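# Six arms hold a cloth above lanterns over patch

## Task

Arm bases in the scene frame (metres, heading in degrees counter-clockwise from +x): arm1 at x=-0.87 y=+0.65 z=+0.72 heading -90; arm2 at x=-0.87 y=-0.65 z=+0.72 heading +90; arm3 at x=+0.00 y=+0.65 z=+0.72 heading -90; arm4 at x=+0.00 y=-0.65 z=+0.72 heading +90; arm5 at x=+0.87 y=+0.65 z=+0.72 heading -90; arm6 at x=+0.87 y=-0.65 z=+0.72 heading +90. Grip the cloth at its four handles and hold it motionless, every part of it roughly one hand's width higher than the lantern tops, placed so that from overhead it covers the painted patch. At the end the cloth must touch nothing. Each lantern must still be upright at its original spot. The task fails if, at the end, any arm is in contact with the cloth fabric (not its handles) or any gripper holds a lantern.

## Robot and tools

Setup: six identical i2rt Big YAM arms named arm1 to arm6, each with six joints, a two-finger gripper and a wrist camera (arm1_cam_wrist to arm6_cam_wrist). Two fixed room cameras, cam_high and cam_low, also give views. Arms 1, 3 and 5 stand on the +y side facing -y; arms 2, 4 and 6 stand on the -y side facing +y; they sit in pairs at x = -0.87, 0.00 and +0.87, with bases at table height z=0.72. A hand reaches about 1.0 m from its joint-1 axis.

Frame: one scene frame shared by everything, origin on the floor, +z up, units metres. The hand point is midway between the fingertips; its z axis runs along the fingers and its y axis is the opening direction. No tool takes Cartesian targets; you only command joints.

execute_actions: argument "actions" is a list holding one action or nothing. The action is an object keyed by arm name; each arm holds a "joints" object mapping joint names to absolute targets (not offsets). Names, units and ranges: joint1_rad -2.879 to 2.879 (base yaw; positive counter-clockwise seen from above; 0 points the arm the way its foot faces); joint2_rad 0 to 3.141 (shoulder; 0 has the upper arm roughly level pointing backward, increasing lifts it up then forward); joint3_rad 0 to 3.019 (elbow; 0 is fully folded, increasing opens it); joint4_rad -1.692 to 1.57 (hand pitch; positive tips fingers up); joint5_rad -1.57 to 1.57 (hand side swing; positive toward the arm's right); joint6_rad -2.094 to 2.094 (hand roll; positive clockwise when viewed from behind the hand); gripper_m 0 to 0.093 metres of fingertip gap. Arrival tolerances are ±0.045, ±0.14, ±0.09, ±0.055, ±0.03, ±0.035 rad and ±0.003 m respectively. Any subset of arms and joints may appear; all listed motions begin together and may finish at different moments, and one action runs at most 15 s. Joints move at different speeds, so the hand can sweep a wide arc between postures; stage large moves. Omitted joints or arms can still be driving toward earlier targets. An unknown key or out-of-range number rejects the whole call and nothing moves. Optional "cameras" picks which images come back: omitted, null or ["all"] gives every camera, [] gives none; the "pictures" line lists image order. An empty actions list just reports state and images.

wait: "seconds" from 0 to 10; commands nothing new and returns the same report as an empty action.

zoom_image: "camera" plus "region" [x0, y0, x1, y1] in pixels of that camera's latest full image, top-left is (0,0), at most 504 by 504; gives a sharper close-up.

finished_scene: "scene" is the number of the current scene; it ends that scene irreversibly after the last command has been held, and its result states success and the next task. Only call it when the cloth is held steady in place and everything else is satisfied. Replying with no tool call ends everything.

Result lines: joint_positions gives current joint values. joint_status tells how each commanded motion of the last accepted action ended. "off_target" means it stopped short and may still push. After "contact_stop" or "time_out" the joint holds where it halted, though a timed-out joint may keep a target (its old one or one no further than 0.375, 0.375, 0.113, 0.225, 0.075, 0.3 rad for joints 1 to 6) and keep pushing, resuming if freed; on_its_own lists such behaviour, where "held at" means the held target, not the actual position. To relieve a push, command the joint its reported position. "joint command not followed" with a "cause:" line means a self/inter-arm collision check blocked that arm's joint targets (its gripper target still runs); those joints show "not_followed" and may be retried automatically with later actions until valid targets are given. Calls without an action never show this line. If a result reports a stop, subsequent motion, wait and finish calls in that same reply are skipped. Very small target changes may not move a joint, and joints bearing a load droop.

Hazards: the arms do not halt on contact and can push hard. A hard press between two arms ends the run and fails the task; hard impacts may too, and no line reports arm-to-arm contact. The collision check can react too late and ignores fingers, gripper housings and wrist cameras, so keep neighbouring arms well apart, especially pairs meeting at the cloth. Object contact with robots is not penalised. Do not knock lanterns over or move them, and never push rigid items out of the work area. Loose objects may get an occasional brief nudge. Drops, slips, slams and forceful pushes lower quality. Grip only the handles, not the cloth body, and release no lantern in a gripper.

Motor heat: holding a load heats motors, even while idle between calls. At 85 °C a MOTOR HOT line appears; at 100 °C that arm's motors and gripper go limp until cooled, the arm falls, and an OVER-TEMPERATURE FAULT is reported, with unfinished keys showing "limit_stop_at_motor_heat" (resend those targets). Avoid long hard pushes and needless holding. The simulation keeps running between calls with the last command held, so faster, fewer robot motions are better.

Each tool is called as name([rows], argument=value, ...), one row to a line, values as JSON.

## Session

execute_actions(actions=[])

Scene clock: 0.00 s.
Motor temperatures (°C, as the motors report them): arm1=[24 24 23 23 24 26] | arm2=[23 27 26 23 25 24] | arm3=[23 26 24 25 25 26] | arm4=[24 22 23 27 25 24] | arm5=[25 23 24 25 24 24] | arm6=[24 25 27 25 24 25]
arm1.joint_positions: joint1_rad=+0.009 joint2_rad=+0.439 joint3_rad=+1.471 joint4_rad=-1.531 joint5_rad=+0.015 joint6_rad=+0.012 gripper_m=+0.094
arm1.joint_status: not commanded
arm1.hand: x=-0.8774 y=+0.5353 z=+1.3694 quat_wxyz=(-0.361, -0.617, -0.596, +0.366) (m; scene frame)
arm2.joint_positions: joint1_rad=-0.003 joint2_rad=+0.431 joint3_rad=+1.472 joint4_rad=-1.525 joint5_rad=+0.004 joint6_rad=-0.017 gripper_m=+0.095
arm2.joint_status: not commanded
arm2.hand: x=-0.8703 y=-0.5264 z=+1.3414 quat_wxyz=(-0.355, +0.625, -0.589, -0.369) (m; scene frame)
arm3.joint_positions: joint1_rad=-0.005 joint2_rad=+0.449 joint3_rad=+1.456 joint4_rad=-1.551 joint5_rad=+0.002 joint6_rad=-0.012 gripper_m=+0.095
arm3.joint_status: not commanded
arm3.hand: x=+0.0013 y=+0.5239 z=+1.2888 quat_wxyz=(-0.342, -0.613, -0.620, +0.350) (m; scene frame)
arm4.joint_positions: joint1_rad=-0.016 joint2_rad=+0.453 joint3_rad=+1.462 joint4_rad=-1.546 joint5_rad=-0.012 joint6_rad=+0.004 gripper_m=+0.095
arm4.joint_status: not commanded
arm4.hand: x=+0.0025 y=-0.5231 z=+1.3441 quat_wxyz=(-0.337, +0.620, -0.611, -0.360) (m; scene frame)
arm5.joint_positions: joint1_rad=+0.011 joint2_rad=+0.455 joint3_rad=+1.476 joint4_rad=-1.530 joint5_rad=-0.017 joint6_rad=+0.004 gripper_m=+0.095
arm5.joint_status: not commanded
arm5.hand: x=+0.8713 y=+0.5247 z=+1.2914 quat_wxyz=(-0.364, -0.608, -0.611, +0.352) (m; scene frame)
arm6.joint_positions: joint1_rad=-0.008 joint2_rad=+0.425 joint3_rad=+1.451 joint4_rad=-1.553 joint5_rad=+0.008 joint6_rad=-0.008 gripper_m=+0.094
arm6.joint_status: not commanded
arm6.hand: x=+0.8703 y=-0.5274 z=+1.2973 quat_wxyz=(-0.354, +0.616, -0.615, -0.342) (m; scene frame)
pictures: arm1_cam_wrist, arm2_cam_wrist, arm3_cam_wrist, arm4_cam_wrist, arm5_cam_wrist, arm6_cam_wrist, cam_high, cam_low
Images, in order (width x height): arm1_cam_wrist 504x504, arm2_cam_wrist 504x504, arm3_cam_wrist 504x504, arm4_cam_wrist 504x504, arm5_cam_wrist 504x504, arm6_cam_wrist 504x504, cam_high 896x504, cam_low 896x504.

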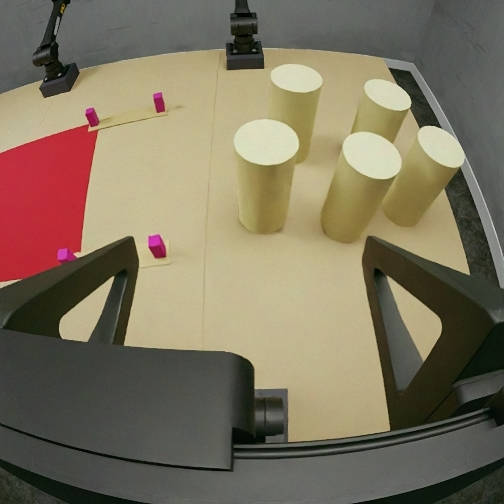

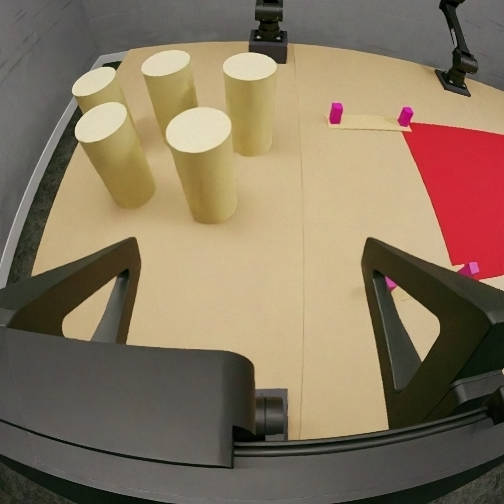

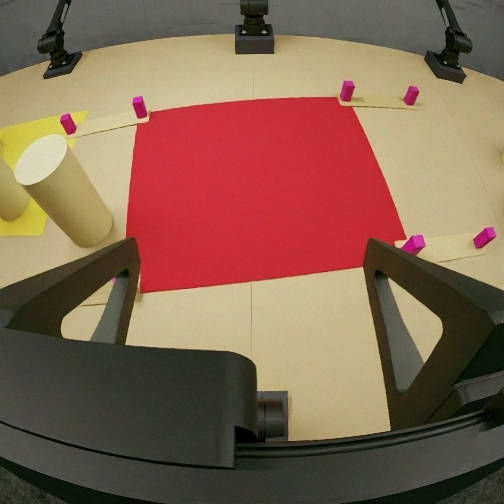

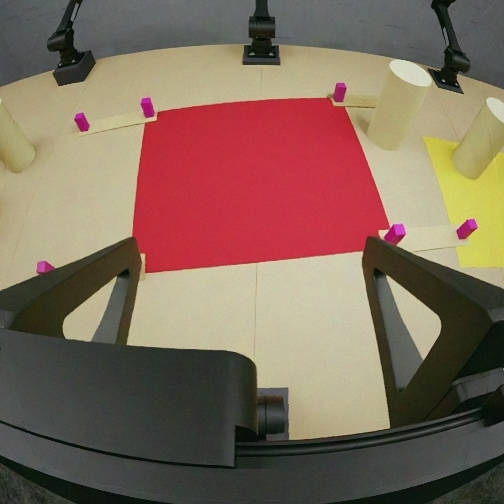

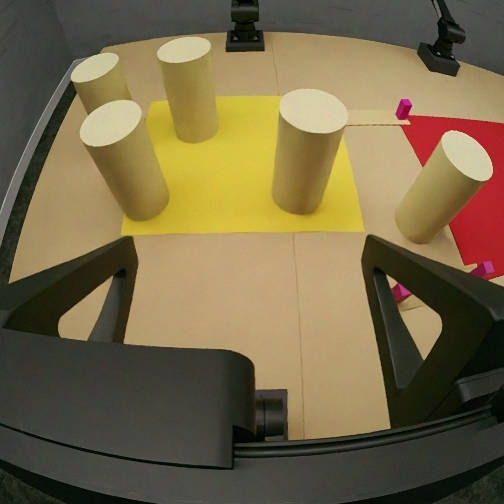

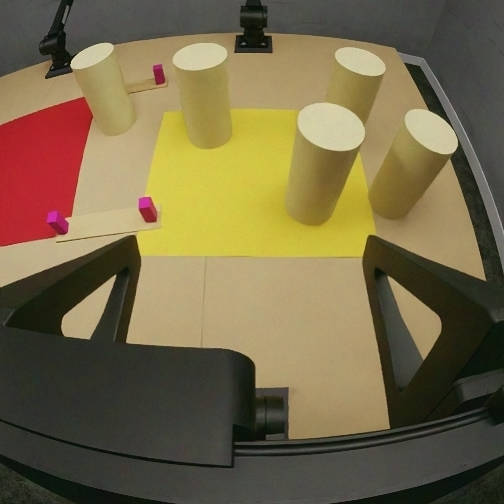

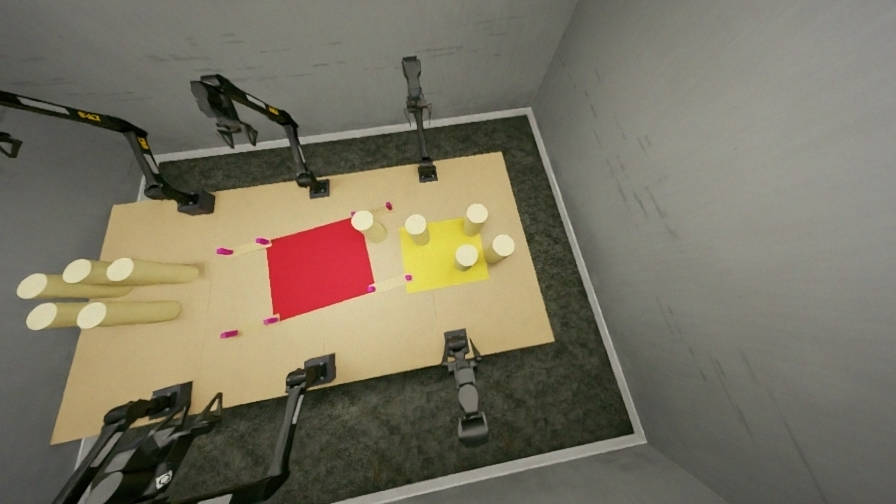

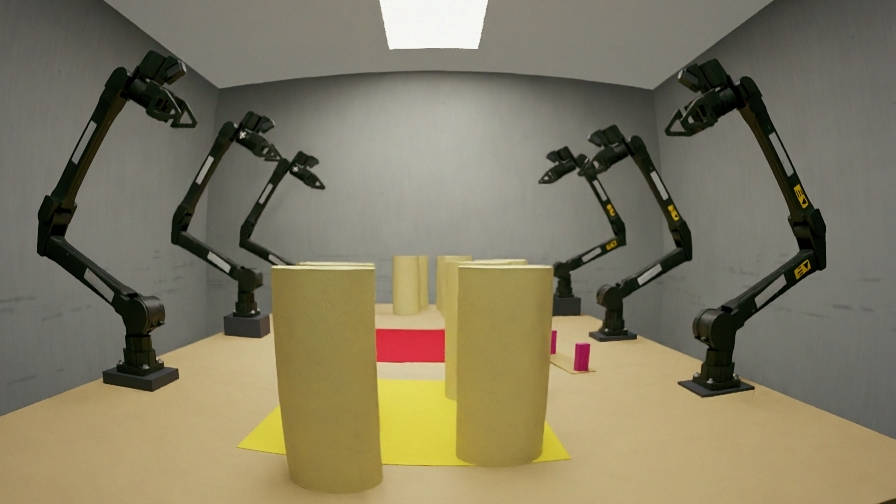

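execute_actions([
  {"arm3":{"joints":{"joint1_rad":-0.7,"joint2_rad":1.57,"joint3_rad":1.57,"joint4_rad":-1.57}},"arm4":{"joints":{"joint1_rad":0.7,"joint2_rad":1.57,"joint3_rad":1.2,"joint4_rad":-1.2}},"arm5":{"joints":{"joint1_rad":-0.8,"joint2_rad":1.2,"joint3_rad":1.2,"joint4_rad":-1.57}},"arm6":{"joints":{"joint1_rad":0.6,"joint2_rad":1.57,"joint3_rad":1.57,"joint4_rad":-1.2}}},
], cameras=["arm3_cam_wrist","arm4_cam_wrist","arm5_cam_wrist","arm6_cam_wrist","cam_high"])

zoom_image(camera="cam_high", region=[150,140,560,420])

Scene clock: 13.20 s.
Motor temperatures (°C, as the motors report them): arm1=[24 24 24 23 24 26] | arm2=[23 27 27 24 25 24] | arm3=[23 26 26 25 25 26] | arm4=[24 23 25 27 25 24] | arm5=[25 23 25 25 24 24] | arm6=[24 25 29 25 24 25]
arm1.joint_positions: joint1_rad=+0.009 joint2_rad=+0.439 joint3_rad=+1.471 joint4_rad=-1.531 joint5_rad=+0.015 joint6_rad=+0.012 gripper_m=+0.094
arm1.joint_status: not commanded
arm1.hand: x=-0.8774 y=+0.5353 z=+1.3694 quat_wxyz=(-0.361, -0.617, -0.596, +0.366) (m; scene frame)
arm2.joint_positions: joint1_rad=-0.003 joint2_rad=+0.431 joint3_rad=+1.472 joint4_rad=-1.525 joint5_rad=+0.004 joint6_rad=-0.017 gripper_m=+0.095
arm2.joint_status: not commanded
arm2.hand: x=-0.8703 y=-0.5264 z=+1.3414 quat_wxyz=(-0.355, +0.625, -0.589, -0.369) (m; scene frame)
arm3.joint_positions: joint1_rad=-0.699 joint2_rad=+1.564 joint3_rad=+1.545 joint4_rad=-1.566 joint5_rad=+0.002 joint6_rad=-0.012 gripper_m=+0.095
arm3.joint_status: all done
arm3.hand: x=-0.2974 y=+0.2917 z=+0.9943 quat_wxyz=(+0.006, -0.903, -0.430, -0.005) (m; scene frame)
arm4.joint_positions: joint1_rad=+0.706 joint2_rad=+1.560 joint3_rad=+1.194 joint4_rad=-1.209 joint5_rad=-0.011 joint6_rad=+0.004 gripper_m=+0.095
arm4.joint_status: all done
arm4.hand: x=-0.2972 y=-0.3250 z=+0.9197 quat_wxyz=(+0.010, +0.914, -0.405, -0.005) (m; scene frame)
arm5.joint_positions: joint1_rad=-0.799 joint2_rad=+1.199 joint3_rad=+1.188 joint4_rad=-1.557 joint5_rad=-0.018 joint6_rad=+0.004 gripper_m=+0.095
arm5.joint_status: all done
arm5.hand: x=+0.6321 y=+0.4207 z=+0.9854 quat_wxyz=(-0.010, -0.929, -0.369, -0.002) (m; scene frame)
arm6.joint_positions: joint1_rad=+0.605 joint2_rad=+1.562 joint3_rad=+1.571 joint4_rad=-1.203 joint5_rad=+0.008 joint6_rad=-0.008 gripper_m=+0.094
arm6.joint_status: all done
arm6.hand: x=+0.5509 y=-0.1869 z=+1.0253 quat_wxyz=(-0.086, +0.873, -0.452, -0.159) (m; scene frame)
pictures: arm3_cam_wrist, arm4_cam_wrist, arm5_cam_wrist, arm6_cam_wrist, cam_high
Images, in order (width x height): arm3_cam_wrist 504x504, arm4_cam_wrist 504x504, arm5_cam_wrist 504x504, arm6_cam_wrist 504x504, cam_high 896x504.

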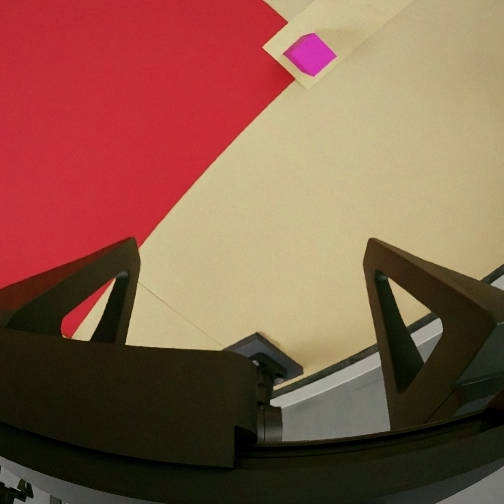

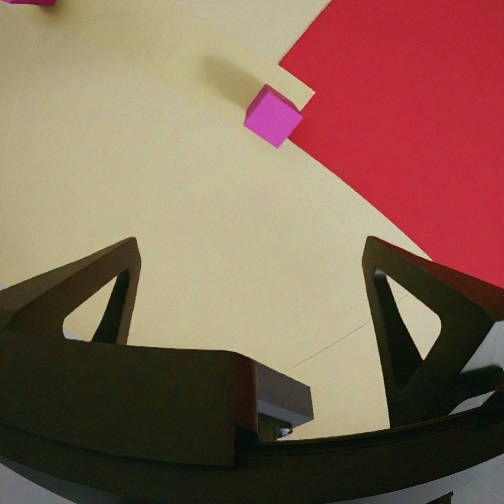

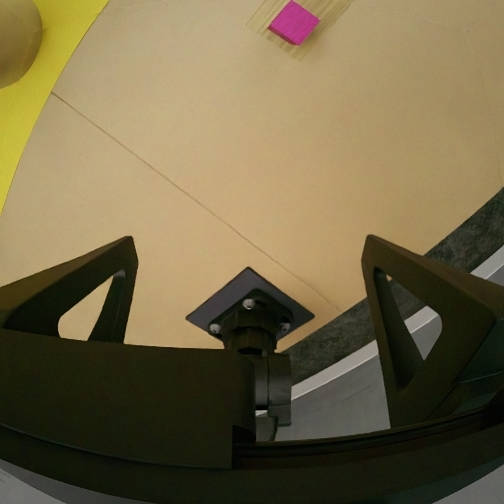

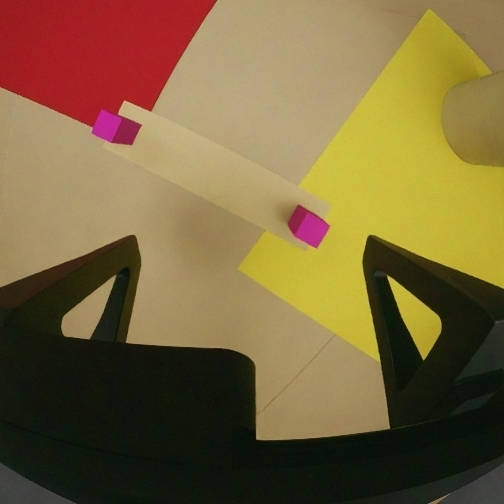

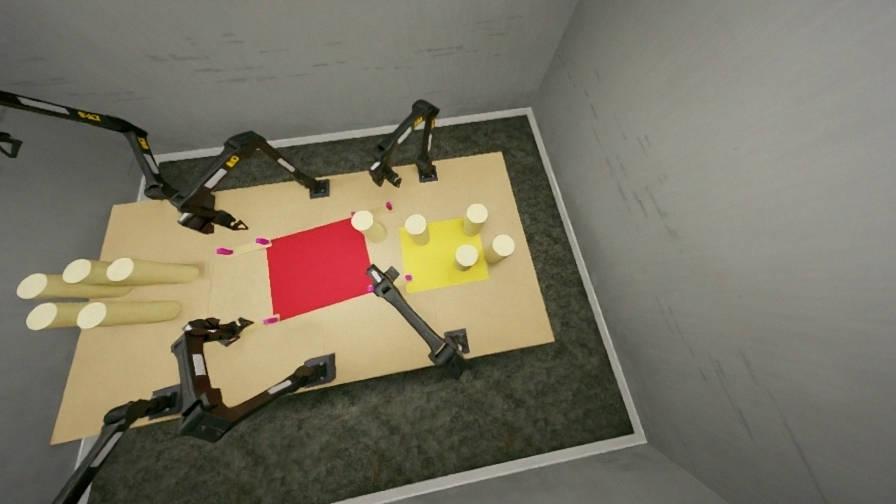

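Region (150, 140, 560, 420) of cam_high's 896x504 image, scaled by 1.229, with more detail than that image has; it fills the top 344 rows of this view, and the rest is white.

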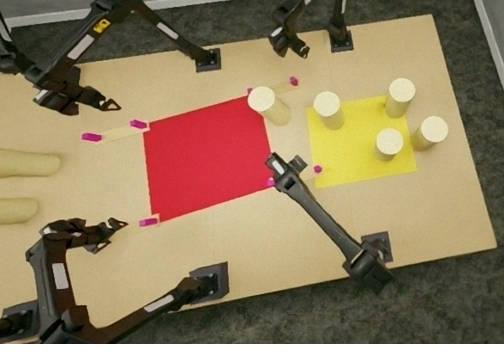

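execute_actions([
  {"arm3":{"joints":{"joint1_rad":-0.81,"joint2_rad":1.855,"joint3_rad":1.5,"joint4_rad":-1.22,"joint6_rad":-0.94}},"arm4":{"joints":{"joint1_rad":0.67,"joint2_rad":1.75,"joint3_rad":1.22,"joint4_rad":-1.04,"joint6_rad":0.54}},"arm5":{"joints":{"joint1_rad":-1.12,"joint2_rad":2.147,"joint3_rad":1.94,"joint4_rad":-1.365,"joint6_rad":-1.25}},"arm6":{"joints":{"joint1_rad":0.86,"joint2_rad":2.147,"joint3_rad":1.94,"joint4_rad":-1.365,"joint6_rad":0.73}}},
], cameras=["arm3_cam_wrist","arm4_cam_wrist","arm5_cam_wrist","arm6_cam_wrist","cam_low"])

Scene clock: 54.77 s.
Motor temperatures (°C, as the motors report them): arm1=[24 24 25 24 24 26] | arm2=[23 27 29 24 25 24] | arm3=[23 28 30 25 25 26] | arm4=[24 24 27 27 25 24] | arm5=[25 24 28 25 24 24] | arm6=[24 27 32 25 24 25]
arm1.joint_positions: joint1_rad=+0.009 joint2_rad=+0.439 joint3_rad=+1.471 joint4_rad=-1.531 joint5_rad=+0.015 joint6_rad=+0.012 gripper_m=+0.094
arm1.joint_status: not commanded
arm1.hand: x=-0.8774 y=+0.5353 z=+1.3694 quat_wxyz=(-0.361, -0.617, -0.596, +0.366) (m; scene frame)
arm2.joint_positions: joint1_rad=-0.003 joint2_rad=+0.431 joint3_rad=+1.472 joint4_rad=-1.525 joint5_rad=+0.004 joint6_rad=-0.017 gripper_m=+0.095
arm2.joint_status: not commanded
arm2.hand: x=-0.8703 y=-0.5264 z=+1.3414 quat_wxyz=(-0.355, +0.625, -0.589, -0.369) (m; scene frame)
arm3.joint_positions: joint1_rad=-0.816 joint2_rad=+1.877 joint3_rad=+1.474 joint4_rad=-1.231 joint5_rad=+0.002 joint6_rad=-0.931 gripper_m=+0.095
arm3.joint_status: all done
arm3.hand: x=-0.3892 y=+0.2807 z=+0.8139 quat_wxyz=(+0.001, -0.663, -0.748, -0.031) (m; scene frame)
arm4.joint_positions: joint1_rad=+0.672 joint2_rad=+1.756 joint3_rad=+1.194 joint4_rad=-1.051 joint5_rad=-0.011 joint6_rad=+0.523 gripper_m=+0.095
arm4.joint_status: all done
arm4.hand: x=-0.3065 y=-0.2925 z=+0.8333 quat_wxyz=(+0.014, +0.769, -0.639, +0.016) (m; scene frame)
arm5.joint_positions: joint1_rad=-1.129 joint2_rad=+2.146 joint3_rad=+1.899 joint4_rad=-1.371 joint5_rad=-0.018 joint6_rad=-1.237 gripper_m=+0.095
arm5.joint_status: all done
arm5.hand: x=+0.2860 y=+0.3792 z=+0.7993 quat_wxyz=(-0.018, -0.672, -0.740, -0.018) (m; scene frame)
arm6.joint_positions: joint1_rad=+0.855 joint2_rad=+2.153 joint3_rad=+1.892 joint4_rad=-1.357 joint5_rad=+0.008 joint6_rad=+0.716 gripper_m=+0.094
arm6.joint_status: all done
arm6.hand: x=+0.3832 y=-0.2271 z=+0.8055 quat_wxyz=(-0.001, +0.756, -0.654, +0.029) (m; scene frame)
pictures: arm3_cam_wrist, arm4_cam_wrist, arm5_cam_wrist, arm6_cam_wrist, cam_low
Images, in order (width x height): arm3_cam_wrist 504x504, arm4_cam_wrist 504x504, arm5_cam_wrist 504x504, arm6_cam_wrist 504x504, cam_low 896x504.

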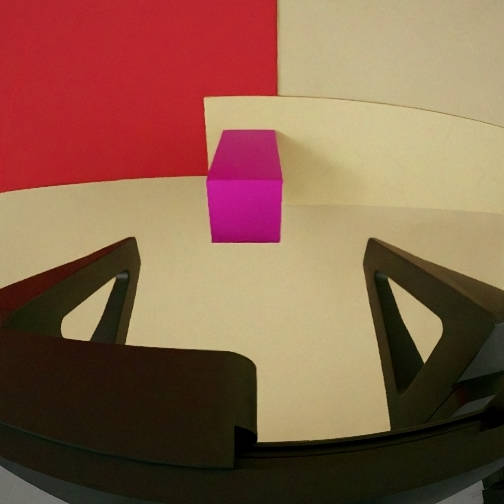

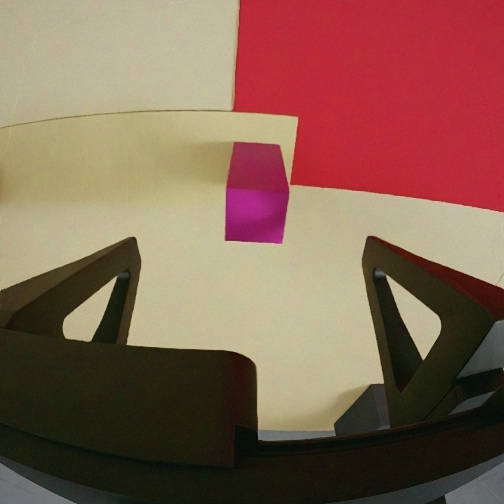

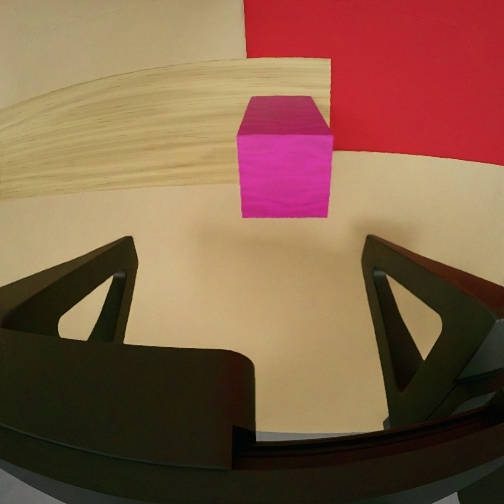

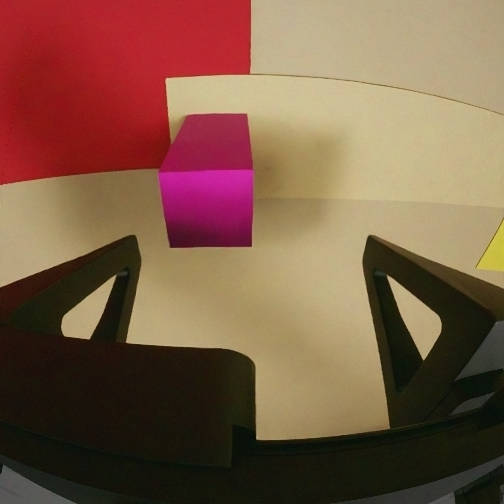

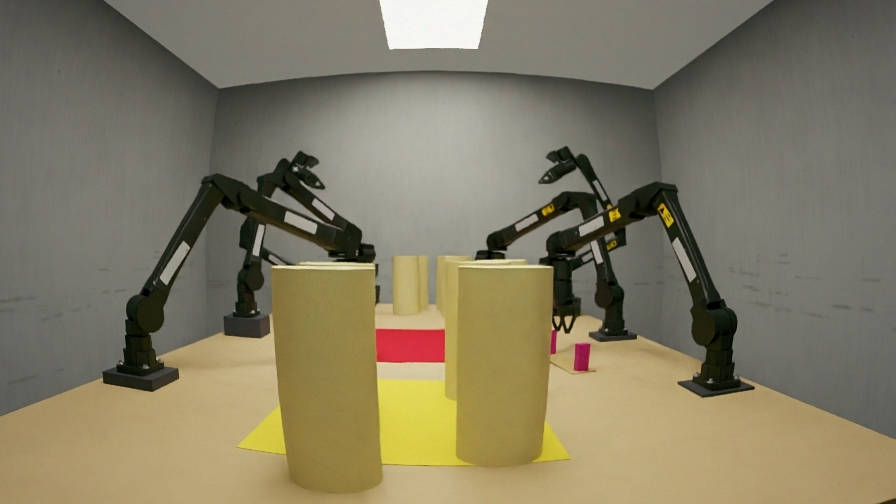

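execute_actions([
  {"arm3":{"joints":{"joint2_rad":1.96,"joint4_rad":-1.16}},"arm4":{"joints":{"joint2_rad":1.845,"joint3_rad":1.12,"joint4_rad":-0.845}},"arm5":{"joints":{"joint1_rad":-1.095,"joint2_rad":2.21,"joint4_rad":-1.27}},"arm6":{"joints":{"joint2_rad":2.22,"joint4_rad":-1.27}}},
], cameras=["arm3_cam_wrist","arm4_cam_wrist","arm5_cam_wrist","arm6_cam_wrist"])

Scene clock: 62.47 s.
Motor temperatures (°C, as the motors report them): arm1=[24 24 25 24 24 26] | arm2=[23 27 29 24 25 24] | arm3=[23 28 30 25 25 26] | arm4=[24 24 28 27 25 24] | arm5=[25 25 29 25 24 24] | arm6=[24 28 33 25 24 25]
arm1.joint_positions: joint1_rad=+0.009 joint2_rad=+0.439 joint3_rad=+1.471 joint4_rad=-1.531 joint5_rad=+0.015 joint6_rad=+0.012 gripper_m=+0.094
arm1.joint_status: not commanded
arm1.hand: x=-0.8774 y=+0.5353 z=+1.3694 quat_wxyz=(-0.361, -0.617, -0.596, +0.366) (m; scene frame)
arm2.joint_positions: joint1_rad=-0.003 joint2_rad=+0.431 joint3_rad=+1.472 joint4_rad=-1.525 joint5_rad=+0.004 joint6_rad=-0.017 gripper_m=+0.095
arm2.joint_status: not commanded
arm2.hand: x=-0.8703 y=-0.5264 z=+1.3414 quat_wxyz=(-0.355, +0.625, -0.589, -0.369) (m; scene frame)
arm3.joint_positions: joint1_rad=-0.816 joint2_rad=+1.954 joint3_rad=+1.474 joint4_rad=-1.171 joint5_rad=+0.002 joint6_rad=-0.931 gripper_m=+0.095
arm3.joint_status: all done
arm3.hand: x=-0.3960 y=+0.2745 z=+0.7732 quat_wxyz=(+0.000, -0.663, -0.748, -0.039) (m; scene frame)
arm4.joint_positions: joint1_rad=+0.672 joint2_rad=+1.840 joint3_rad=+1.112 joint4_rad=-0.857 joint5_rad=-0.011 joint6_rad=+0.523 gripper_m=+0.095
arm4.joint_status: all done
arm4.hand: x=-0.3062 y=-0.2938 z=+0.7700 quat_wxyz=(+0.011, +0.769, -0.639, +0.002) (m; scene frame)
arm5.joint_positions: joint1_rad=-1.097 joint2_rad=+2.204 joint3_rad=+1.904 joint4_rad=-1.284 joint5_rad=-0.018 joint6_rad=-1.237 gripper_m=+0.095
arm5.joint_status: all done
arm5.hand: x=+0.2786 y=+0.3524 z=+0.7633 quat_wxyz=(-0.012, -0.660, -0.751, -0.003) (m; scene frame)
arm6.joint_positions: joint1_rad=+0.855 joint2_rad=+2.192 joint3_rad=+1.895 joint4_rad=-1.280 joint5_rad=+0.008 joint6_rad=+0.717 gripper_m=+0.094
arm6.joint_status: all done
arm6.hand: x=+0.3705 y=-0.2164 z=+0.7811 quat_wxyz=(-0.001, +0.756, -0.655, +0.009) (m; scene frame)
pictures: arm3_cam_wrist, arm4_cam_wrist, arm5_cam_wrist, arm6_cam_wrist
Images, in order (width x height): arm3_cam_wrist 504x504, arm4_cam_wrist 504x504, arm5_cam_wrist 504x504, arm6_cam_wrist 504x504.

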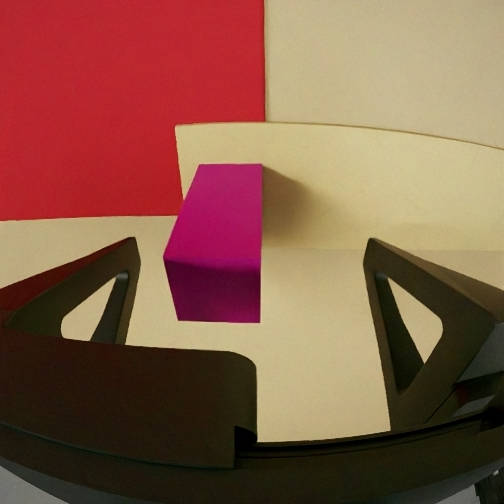

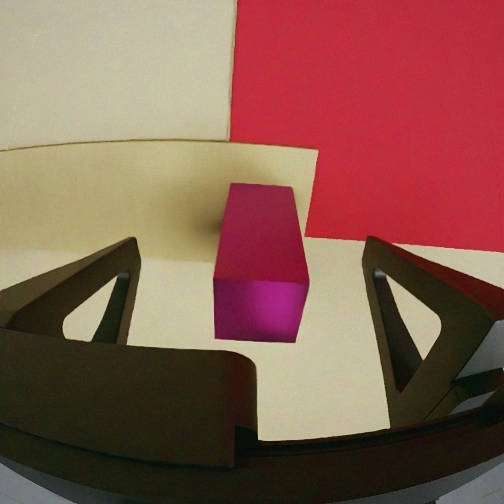

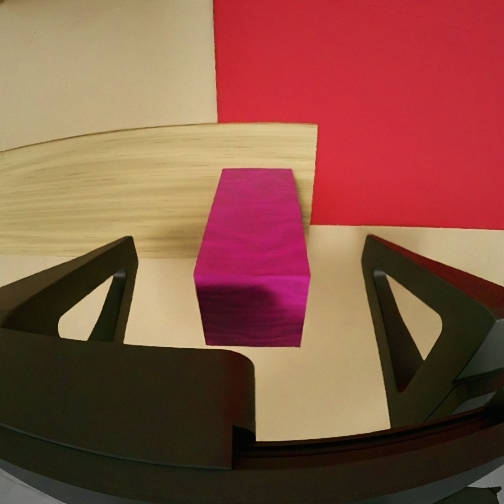

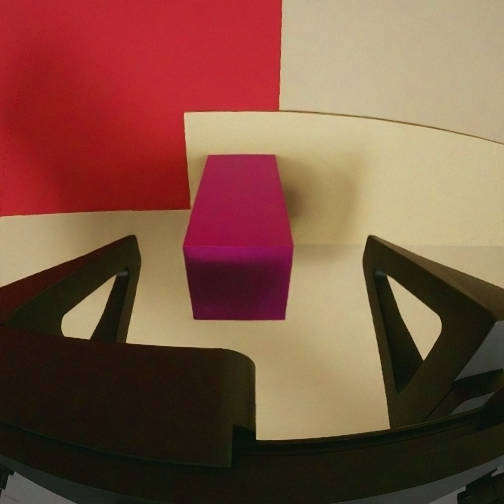

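execute_actions([
  {"arm3":{"joints":{"joint2_rad":1.985}},"arm4":{"joints":{"joint2_rad":1.87}},"arm6":{"joints":{"joint2_rad":2.25}}},
], cameras=[])

execute_actions([
  {"arm3":{"joints":{"gripper_m":0}},"arm4":{"joints":{"gripper_m":0}},"arm5":{"joints":{"gripper_m":0}},"arm6":{"joints":{"gripper_m":0}}},
], cameras=[])

execute_actions([
  {"arm3":{"joints":{"joint2_rad":1.76,"joint3_rad":1.76,"joint4_rad":-1.55}},"arm4":{"joints":{"joint2_rad":1.6,"joint3_rad":1.43,"joint4_rad":-1.36}},"arm5":{"joints":{"joint2_rad":2.07,"joint3_rad":2.2,"joint4_rad":-1.6}},"arm6":{"joints":{"joint2_rad":2.07,"joint3_rad":2.2,"joint4_rad":-1.6}}},
], cameras=[])

execute_actions([
  {"arm3":{"joints":{"joint2_rad":1.62,"joint3_rad":2.12,"joint4_rad":-1.68}},"arm4":{"joints":{"joint2_rad":1.49,"joint3_rad":1.87,"joint4_rad":-1.68}},"arm5":{"joints":{"joint2_rad":1.94,"joint3_rad":2.53,"joint4_rad":-1.68}},"arm6":{"joints":{"joint2_rad":1.94,"joint3_rad":2.53,"joint4_rad":-1.68}}},
], cameras=["cam_high","cam_low"])

Scene clock: 85.13 s.
Motor temperatures (°C, as the motors report them): arm1=[24 24 25 24 24 26] | arm2=[23 27 29 24 25 24] | arm3=[23 29 30 25 25 26] | arm4=[24 24 27 27 25 25] | arm5=[25 27 29 25 24 24] | arm6=[24 29 35 25 24 25]
arm1.joint_positions: joint1_rad=+0.009 joint2_rad=+0.439 joint3_rad=+1.471 joint4_rad=-1.531 joint5_rad=+0.015 joint6_rad=+0.012 gripper_m=+0.094
arm1.joint_status: not commanded
arm1.hand: x=-0.8774 y=+0.5353 z=+1.3694 quat_wxyz=(-0.361, -0.617, -0.596, +0.366) (m; scene frame)
arm2.joint_positions: joint1_rad=-0.003 joint2_rad=+0.431 joint3_rad=+1.472 joint4_rad=-1.525 joint5_rad=+0.004 joint6_rad=-0.017 gripper_m=+0.095
arm2.joint_status: not commanded
arm2.hand: x=-0.8703 y=-0.5264 z=+1.3414 quat_wxyz=(-0.355, +0.625, -0.589, -0.369) (m; scene frame)
arm3.joint_positions: joint1_rad=-0.816 joint2_rad=+1.961 joint3_rad=+1.474 joint4_rad=-1.171 joint5_rad=+0.002 joint6_rad=-0.931 gripper_m=+0.095
arm3.joint_status: all done
arm3.hand: x=-0.3955 y=+0.2750 z=+0.7692 quat_wxyz=(+0.000, -0.663, -0.748, -0.043) (m; scene frame)
arm4.joint_positions: joint1_rad=+0.672 joint2_rad=+1.840 joint3_rad=+1.112 joint4_rad=-0.857 joint5_rad=-0.011 joint6_rad=+0.523 gripper_m=+0.095
arm4.joint_status: all done
arm4.hand: x=-0.3061 y=-0.2939 z=+0.7697 quat_wxyz=(+0.011, +0.769, -0.639, +0.002) (m; scene frame)
arm5.joint_positions: joint1_rad=-1.097 joint2_rad=+2.204 joint3_rad=+1.904 joint4_rad=-1.284 joint5_rad=-0.018 joint6_rad=-1.237 gripper_m=+0.095
arm5.joint_status: not commanded
arm5.hand: x=+0.2786 y=+0.3524 z=+0.7633 quat_wxyz=(-0.012, -0.660, -0.751, -0.003) (m; scene frame)
arm6.joint_positions: joint1_rad=+0.855 joint2_rad=+2.219 joint3_rad=+1.895 joint4_rad=-1.280 joint5_rad=+0.008 joint6_rad=+0.717 gripper_m=+0.094
arm6.joint_status: all done
arm6.hand: x=+0.3725 y=-0.2183 z=+0.7639 quat_wxyz=(-0.001, +0.756, -0.655, +0.022) (m; scene frame)
pictures: none
No camera images: the call's "cameras" was empty. Leave "cameras" out to get every camera's image.

Scene clock: 85.90 s.
Motor temperatures (°C, as the motors report them): arm1=[24 24 25 24 24 26] | arm2=[23 27 29 24 25 24] | arm3=[23 29 30 25 25 26] | arm4=[24 24 27 27 25 25] | arm5=[25 27 29 25 24 24] | arm6=[24 29 35 25 24 25]
arm1.joint_positions: joint1_rad=+0.009 joint2_rad=+0.439 joint3_rad=+1.471 joint4_rad=-1.531 joint5_rad=+0.015 joint6_rad=+0.012 gripper_m=+0.094
arm1.joint_status: not commanded
arm1.hand: x=-0.8774 y=+0.5353 z=+1.3694 quat_wxyz=(-0.361, -0.617, -0.596, +0.366) (m; scene frame)
arm2.joint_positions: joint1_rad=-0.003 joint2_rad=+0.431 joint3_rad=+1.472 joint4_rad=-1.525 joint5_rad=+0.004 joint6_rad=-0.017 gripper_m=+0.095
arm2.joint_status: not commanded
arm2.hand: x=-0.8703 y=-0.5264 z=+1.3414 quat_wxyz=(-0.355, +0.625, -0.589, -0.369) (m; scene frame)
arm3.joint_positions: joint1_rad=-0.814 joint2_rad=+1.961 joint3_rad=+1.474 joint4_rad=-1.169 joint5_rad=+0.000 joint6_rad=-0.934 gripper_m=+0.030
arm3.joint_status: gripper_m off_target (ended at +0.030, target +0.000)
arm3.hand: x=-0.3948 y=+0.2737 z=+0.7691 quat_wxyz=(-0.001, -0.661, -0.749, -0.042) (m; scene frame)
arm4.joint_positions: joint1_rad=+0.672 joint2_rad=+1.841 joint3_rad=+1.112 joint4_rad=-0.856 joint5_rad=-0.009 joint6_rad=+0.528 gripper_m=+0.029
arm4.joint_status: gripper_m off_target (ended at +0.029, target +0.000)
arm4.hand: x=-0.3058 y=-0.2937 z=+0.7693 quat_wxyz=(+0.010, +0.767, -0.641, +0.003) (m; scene frame)
arm5.joint_positions: joint1_rad=-1.097 joint2_rad=+2.204 joint3_rad=+1.904 joint4_rad=-1.276 joint5_rad=-0.016 joint6_rad=-1.241 gripper_m=+0.030
arm5.joint_status: gripper_m off_target (ended at +0.030, target +0.000)
arm5.hand: x=+0.2767 y=+0.3518 z=+0.7633 quat_wxyz=(-0.009, -0.659, -0.752, +0.000) (m; scene frame)
arm6.joint_positions: joint1_rad=+0.856 joint2_rad=+2.219 joint3_rad=+1.895 joint4_rad=-1.269 joint5_rad=+0.006 joint6_rad=+0.719 gripper_m=+0.029
arm6.joint_status: gripper_m off_target (ended at +0.029, target +0.000)
arm6.hand: x=+0.3696 y=-0.2173 z=+0.7639 quat_wxyz=(+0.001, +0.755, -0.655, +0.017) (m; scene frame)
pictures: none
No camera images: the call's "cameras" was empty. Leave "cameras" out to get every camera's image.

Scene clock: 87.40 s.
Motor temperatures (°C, as the motors report them): arm1=[24 24 25 24 24 26] | arm2=[23 27 29 24 25 24] | arm3=[23 29 30 25 25 26] | arm4=[24 24 27 27 25 25] | arm5=[25 27 30 25 24 24] | arm6=[24 29 35 25 24 25]
arm1.joint_positions: joint1_rad=+0.009 joint2_rad=+0.439 joint3_rad=+1.471 joint4_rad=-1.531 joint5_rad=+0.015 joint6_rad=+0.012 gripper_m=+0.094
arm1.joint_status: not commanded
arm1.hand: x=-0.8774 y=+0.5353 z=+1.3694 quat_wxyz=(-0.361, -0.617, -0.596, +0.366) (m; scene frame)
arm2.joint_positions: joint1_rad=-0.003 joint2_rad=+0.431 joint3_rad=+1.472 joint4_rad=-1.525 joint5_rad=+0.004 joint6_rad=-0.017 gripper_m=+0.095
arm2.joint_status: not commanded
arm2.hand: x=-0.8703 y=-0.5264 z=+1.3414 quat_wxyz=(-0.355, +0.625, -0.589, -0.369) (m; scene frame)
arm3.joint_positions: joint1_rad=-0.812 joint2_rad=+1.753 joint3_rad=+1.733 joint4_rad=-1.549 joint5_rad=-0.009 joint6_rad=-0.935 gripper_m=+0.030
arm3.joint_status: all done
arm3.hand: x=-0.3882 y=+0.2754 z=+0.9754 quat_wxyz=(-0.002, -0.661, -0.751, +0.002) (m; scene frame)
arm4.joint_positions: joint1_rad=+0.668 joint2_rad=+1.589 joint3_rad=+1.414 joint4_rad=-1.351 joint5_rad=-0.001 joint6_rad=+0.528 gripper_m=+0.029
arm4.joint_status: all done
arm4.hand: x=-0.3102 y=-0.2802 z=+0.9885 quat_wxyz=(+0.001, +0.766, -0.642, -0.026) (m; scene frame)
arm5.joint_positions: joint1_rad=-1.097 joint2_rad=+2.078 joint3_rad=+2.184 joint4_rad=-1.580 joint5_rad=-0.016 joint6_rad=-1.241 gripper_m=+0.030
arm5.joint_status: all done
arm5.hand: x=+0.2721 y=+0.3498 z=+0.9506 quat_wxyz=(+0.010, -0.658, -0.752, +0.047) (m; scene frame)
arm6.joint_positions: joint1_rad=+0.858 joint2_rad=+2.059 joint3_rad=+2.181 joint4_rad=-1.580 joint5_rad=+0.006 joint6_rad=+0.719 gripper_m=+0.029
arm6.joint_status: all done
arm6.hand: x=+0.3642 y=-0.2127 z=+0.9753 quat_wxyz=(+0.001, +0.755, -0.654, -0.051) (m; scene frame)
pictures: none
No camera images: the call's "cameras" was empty. Leave "cameras" out to get every camera's image.

Scene clock: 88.97 s.
Motor temperatures (°C, as the motors report them): arm1=[24 24 25 24 24 26] | arm2=[23 27 29 24 25 24] | arm3=[23 29 30 25 25 26] | arm4=[24 24 28 27 25 25] | arm5=[25 27 30 25 24 24] | arm6=[24 29 35 25 24 25]
arm1.joint_positions: joint1_rad=+0.009 joint2_rad=+0.439 joint3_rad=+1.471 joint4_rad=-1.531 joint5_rad=+0.015 joint6_rad=+0.012 gripper_m=+0.094
arm1.joint_status: not commanded
arm1.hand: x=-0.8774 y=+0.5353 z=+1.3694 quat_wxyz=(-0.361, -0.617, -0.596, +0.366) (m; scene frame)
arm2.joint_positions: joint1_rad=-0.003 joint2_rad=+0.431 joint3_rad=+1.472 joint4_rad=-1.525 joint5_rad=+0.004 joint6_rad=-0.017 gripper_m=+0.095
arm2.joint_status: not commanded
arm2.hand: x=-0.8703 y=-0.5264 z=+1.3414 quat_wxyz=(-0.355, +0.625, -0.589, -0.369) (m; scene frame)
arm3.joint_positions: joint1_rad=-0.811 joint2_rad=+1.613 joint3_rad=+2.089 joint4_rad=-1.685 joint5_rad=-0.009 joint6_rad=-0.935 gripper_m=+0.030
arm3.joint_status: all done
arm3.hand: x=-0.3814 y=+0.2796 z=+1.1893 quat_wxyz=(+0.013, -0.648, -0.739, +0.180) (m; scene frame)
arm4.joint_positions: joint1_rad=+0.667 joint2_rad=+1.480 joint3_rad=+1.835 joint4_rad=-1.673 joint5_rad=-0.003 joint6_rad=+0.528 gripper_m=+0.029
arm4.joint_status: all done
arm4.hand: x=-0.3014 y=-0.2865 z=+1.2009 quat_wxyz=(-0.015, +0.759, -0.638, -0.128) (m; scene frame)
arm5.joint_positions: joint1_rad=-1.097 joint2_rad=+1.953 joint3_rad=+2.515 joint4_rad=-1.664 joint5_rad=-0.016 joint6_rad=-1.241 gripper_m=+0.030
arm5.joint_status: all done
arm5.hand: x=+0.2791 y=+0.3536 z=+1.1672 quat_wxyz=(+0.080, -0.640, -0.733, +0.218) (m; scene frame)
arm6.joint_positions: joint1_rad=+0.858 joint2_rad=+1.938 joint3_rad=+2.505 joint4_rad=-1.664 joint5_rad=+0.006 joint6_rad=+0.719 gripper_m=+0.029
arm6.joint_status: all done
arm6.hand: x=+0.3714 y=-0.2167 z=+1.1861 quat_wxyz=(+0.002, +0.735, -0.638, -0.229) (m; scene frame)
pictures: cam_high, cam_low
Images, in order (width x height): cam_high 896x504, cam_low 896x504.

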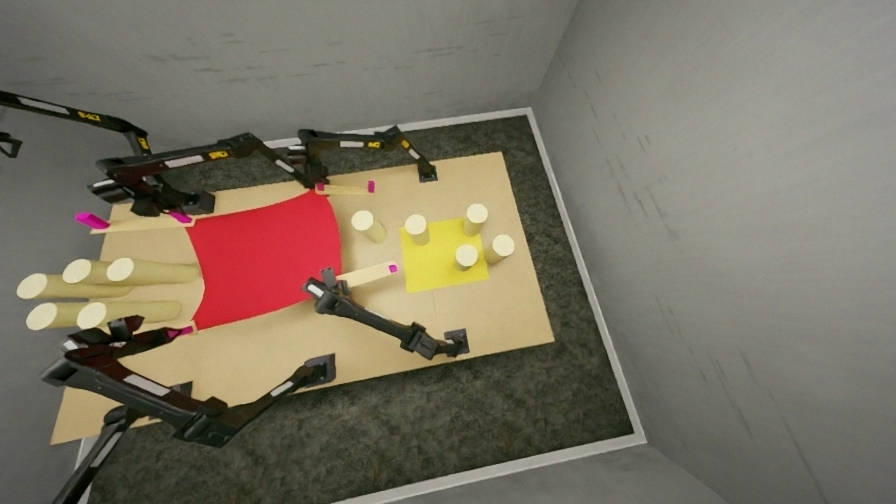

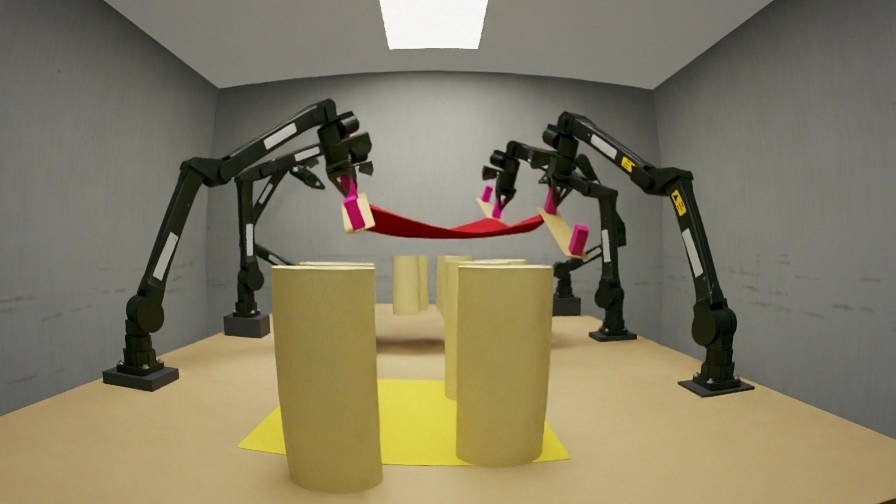

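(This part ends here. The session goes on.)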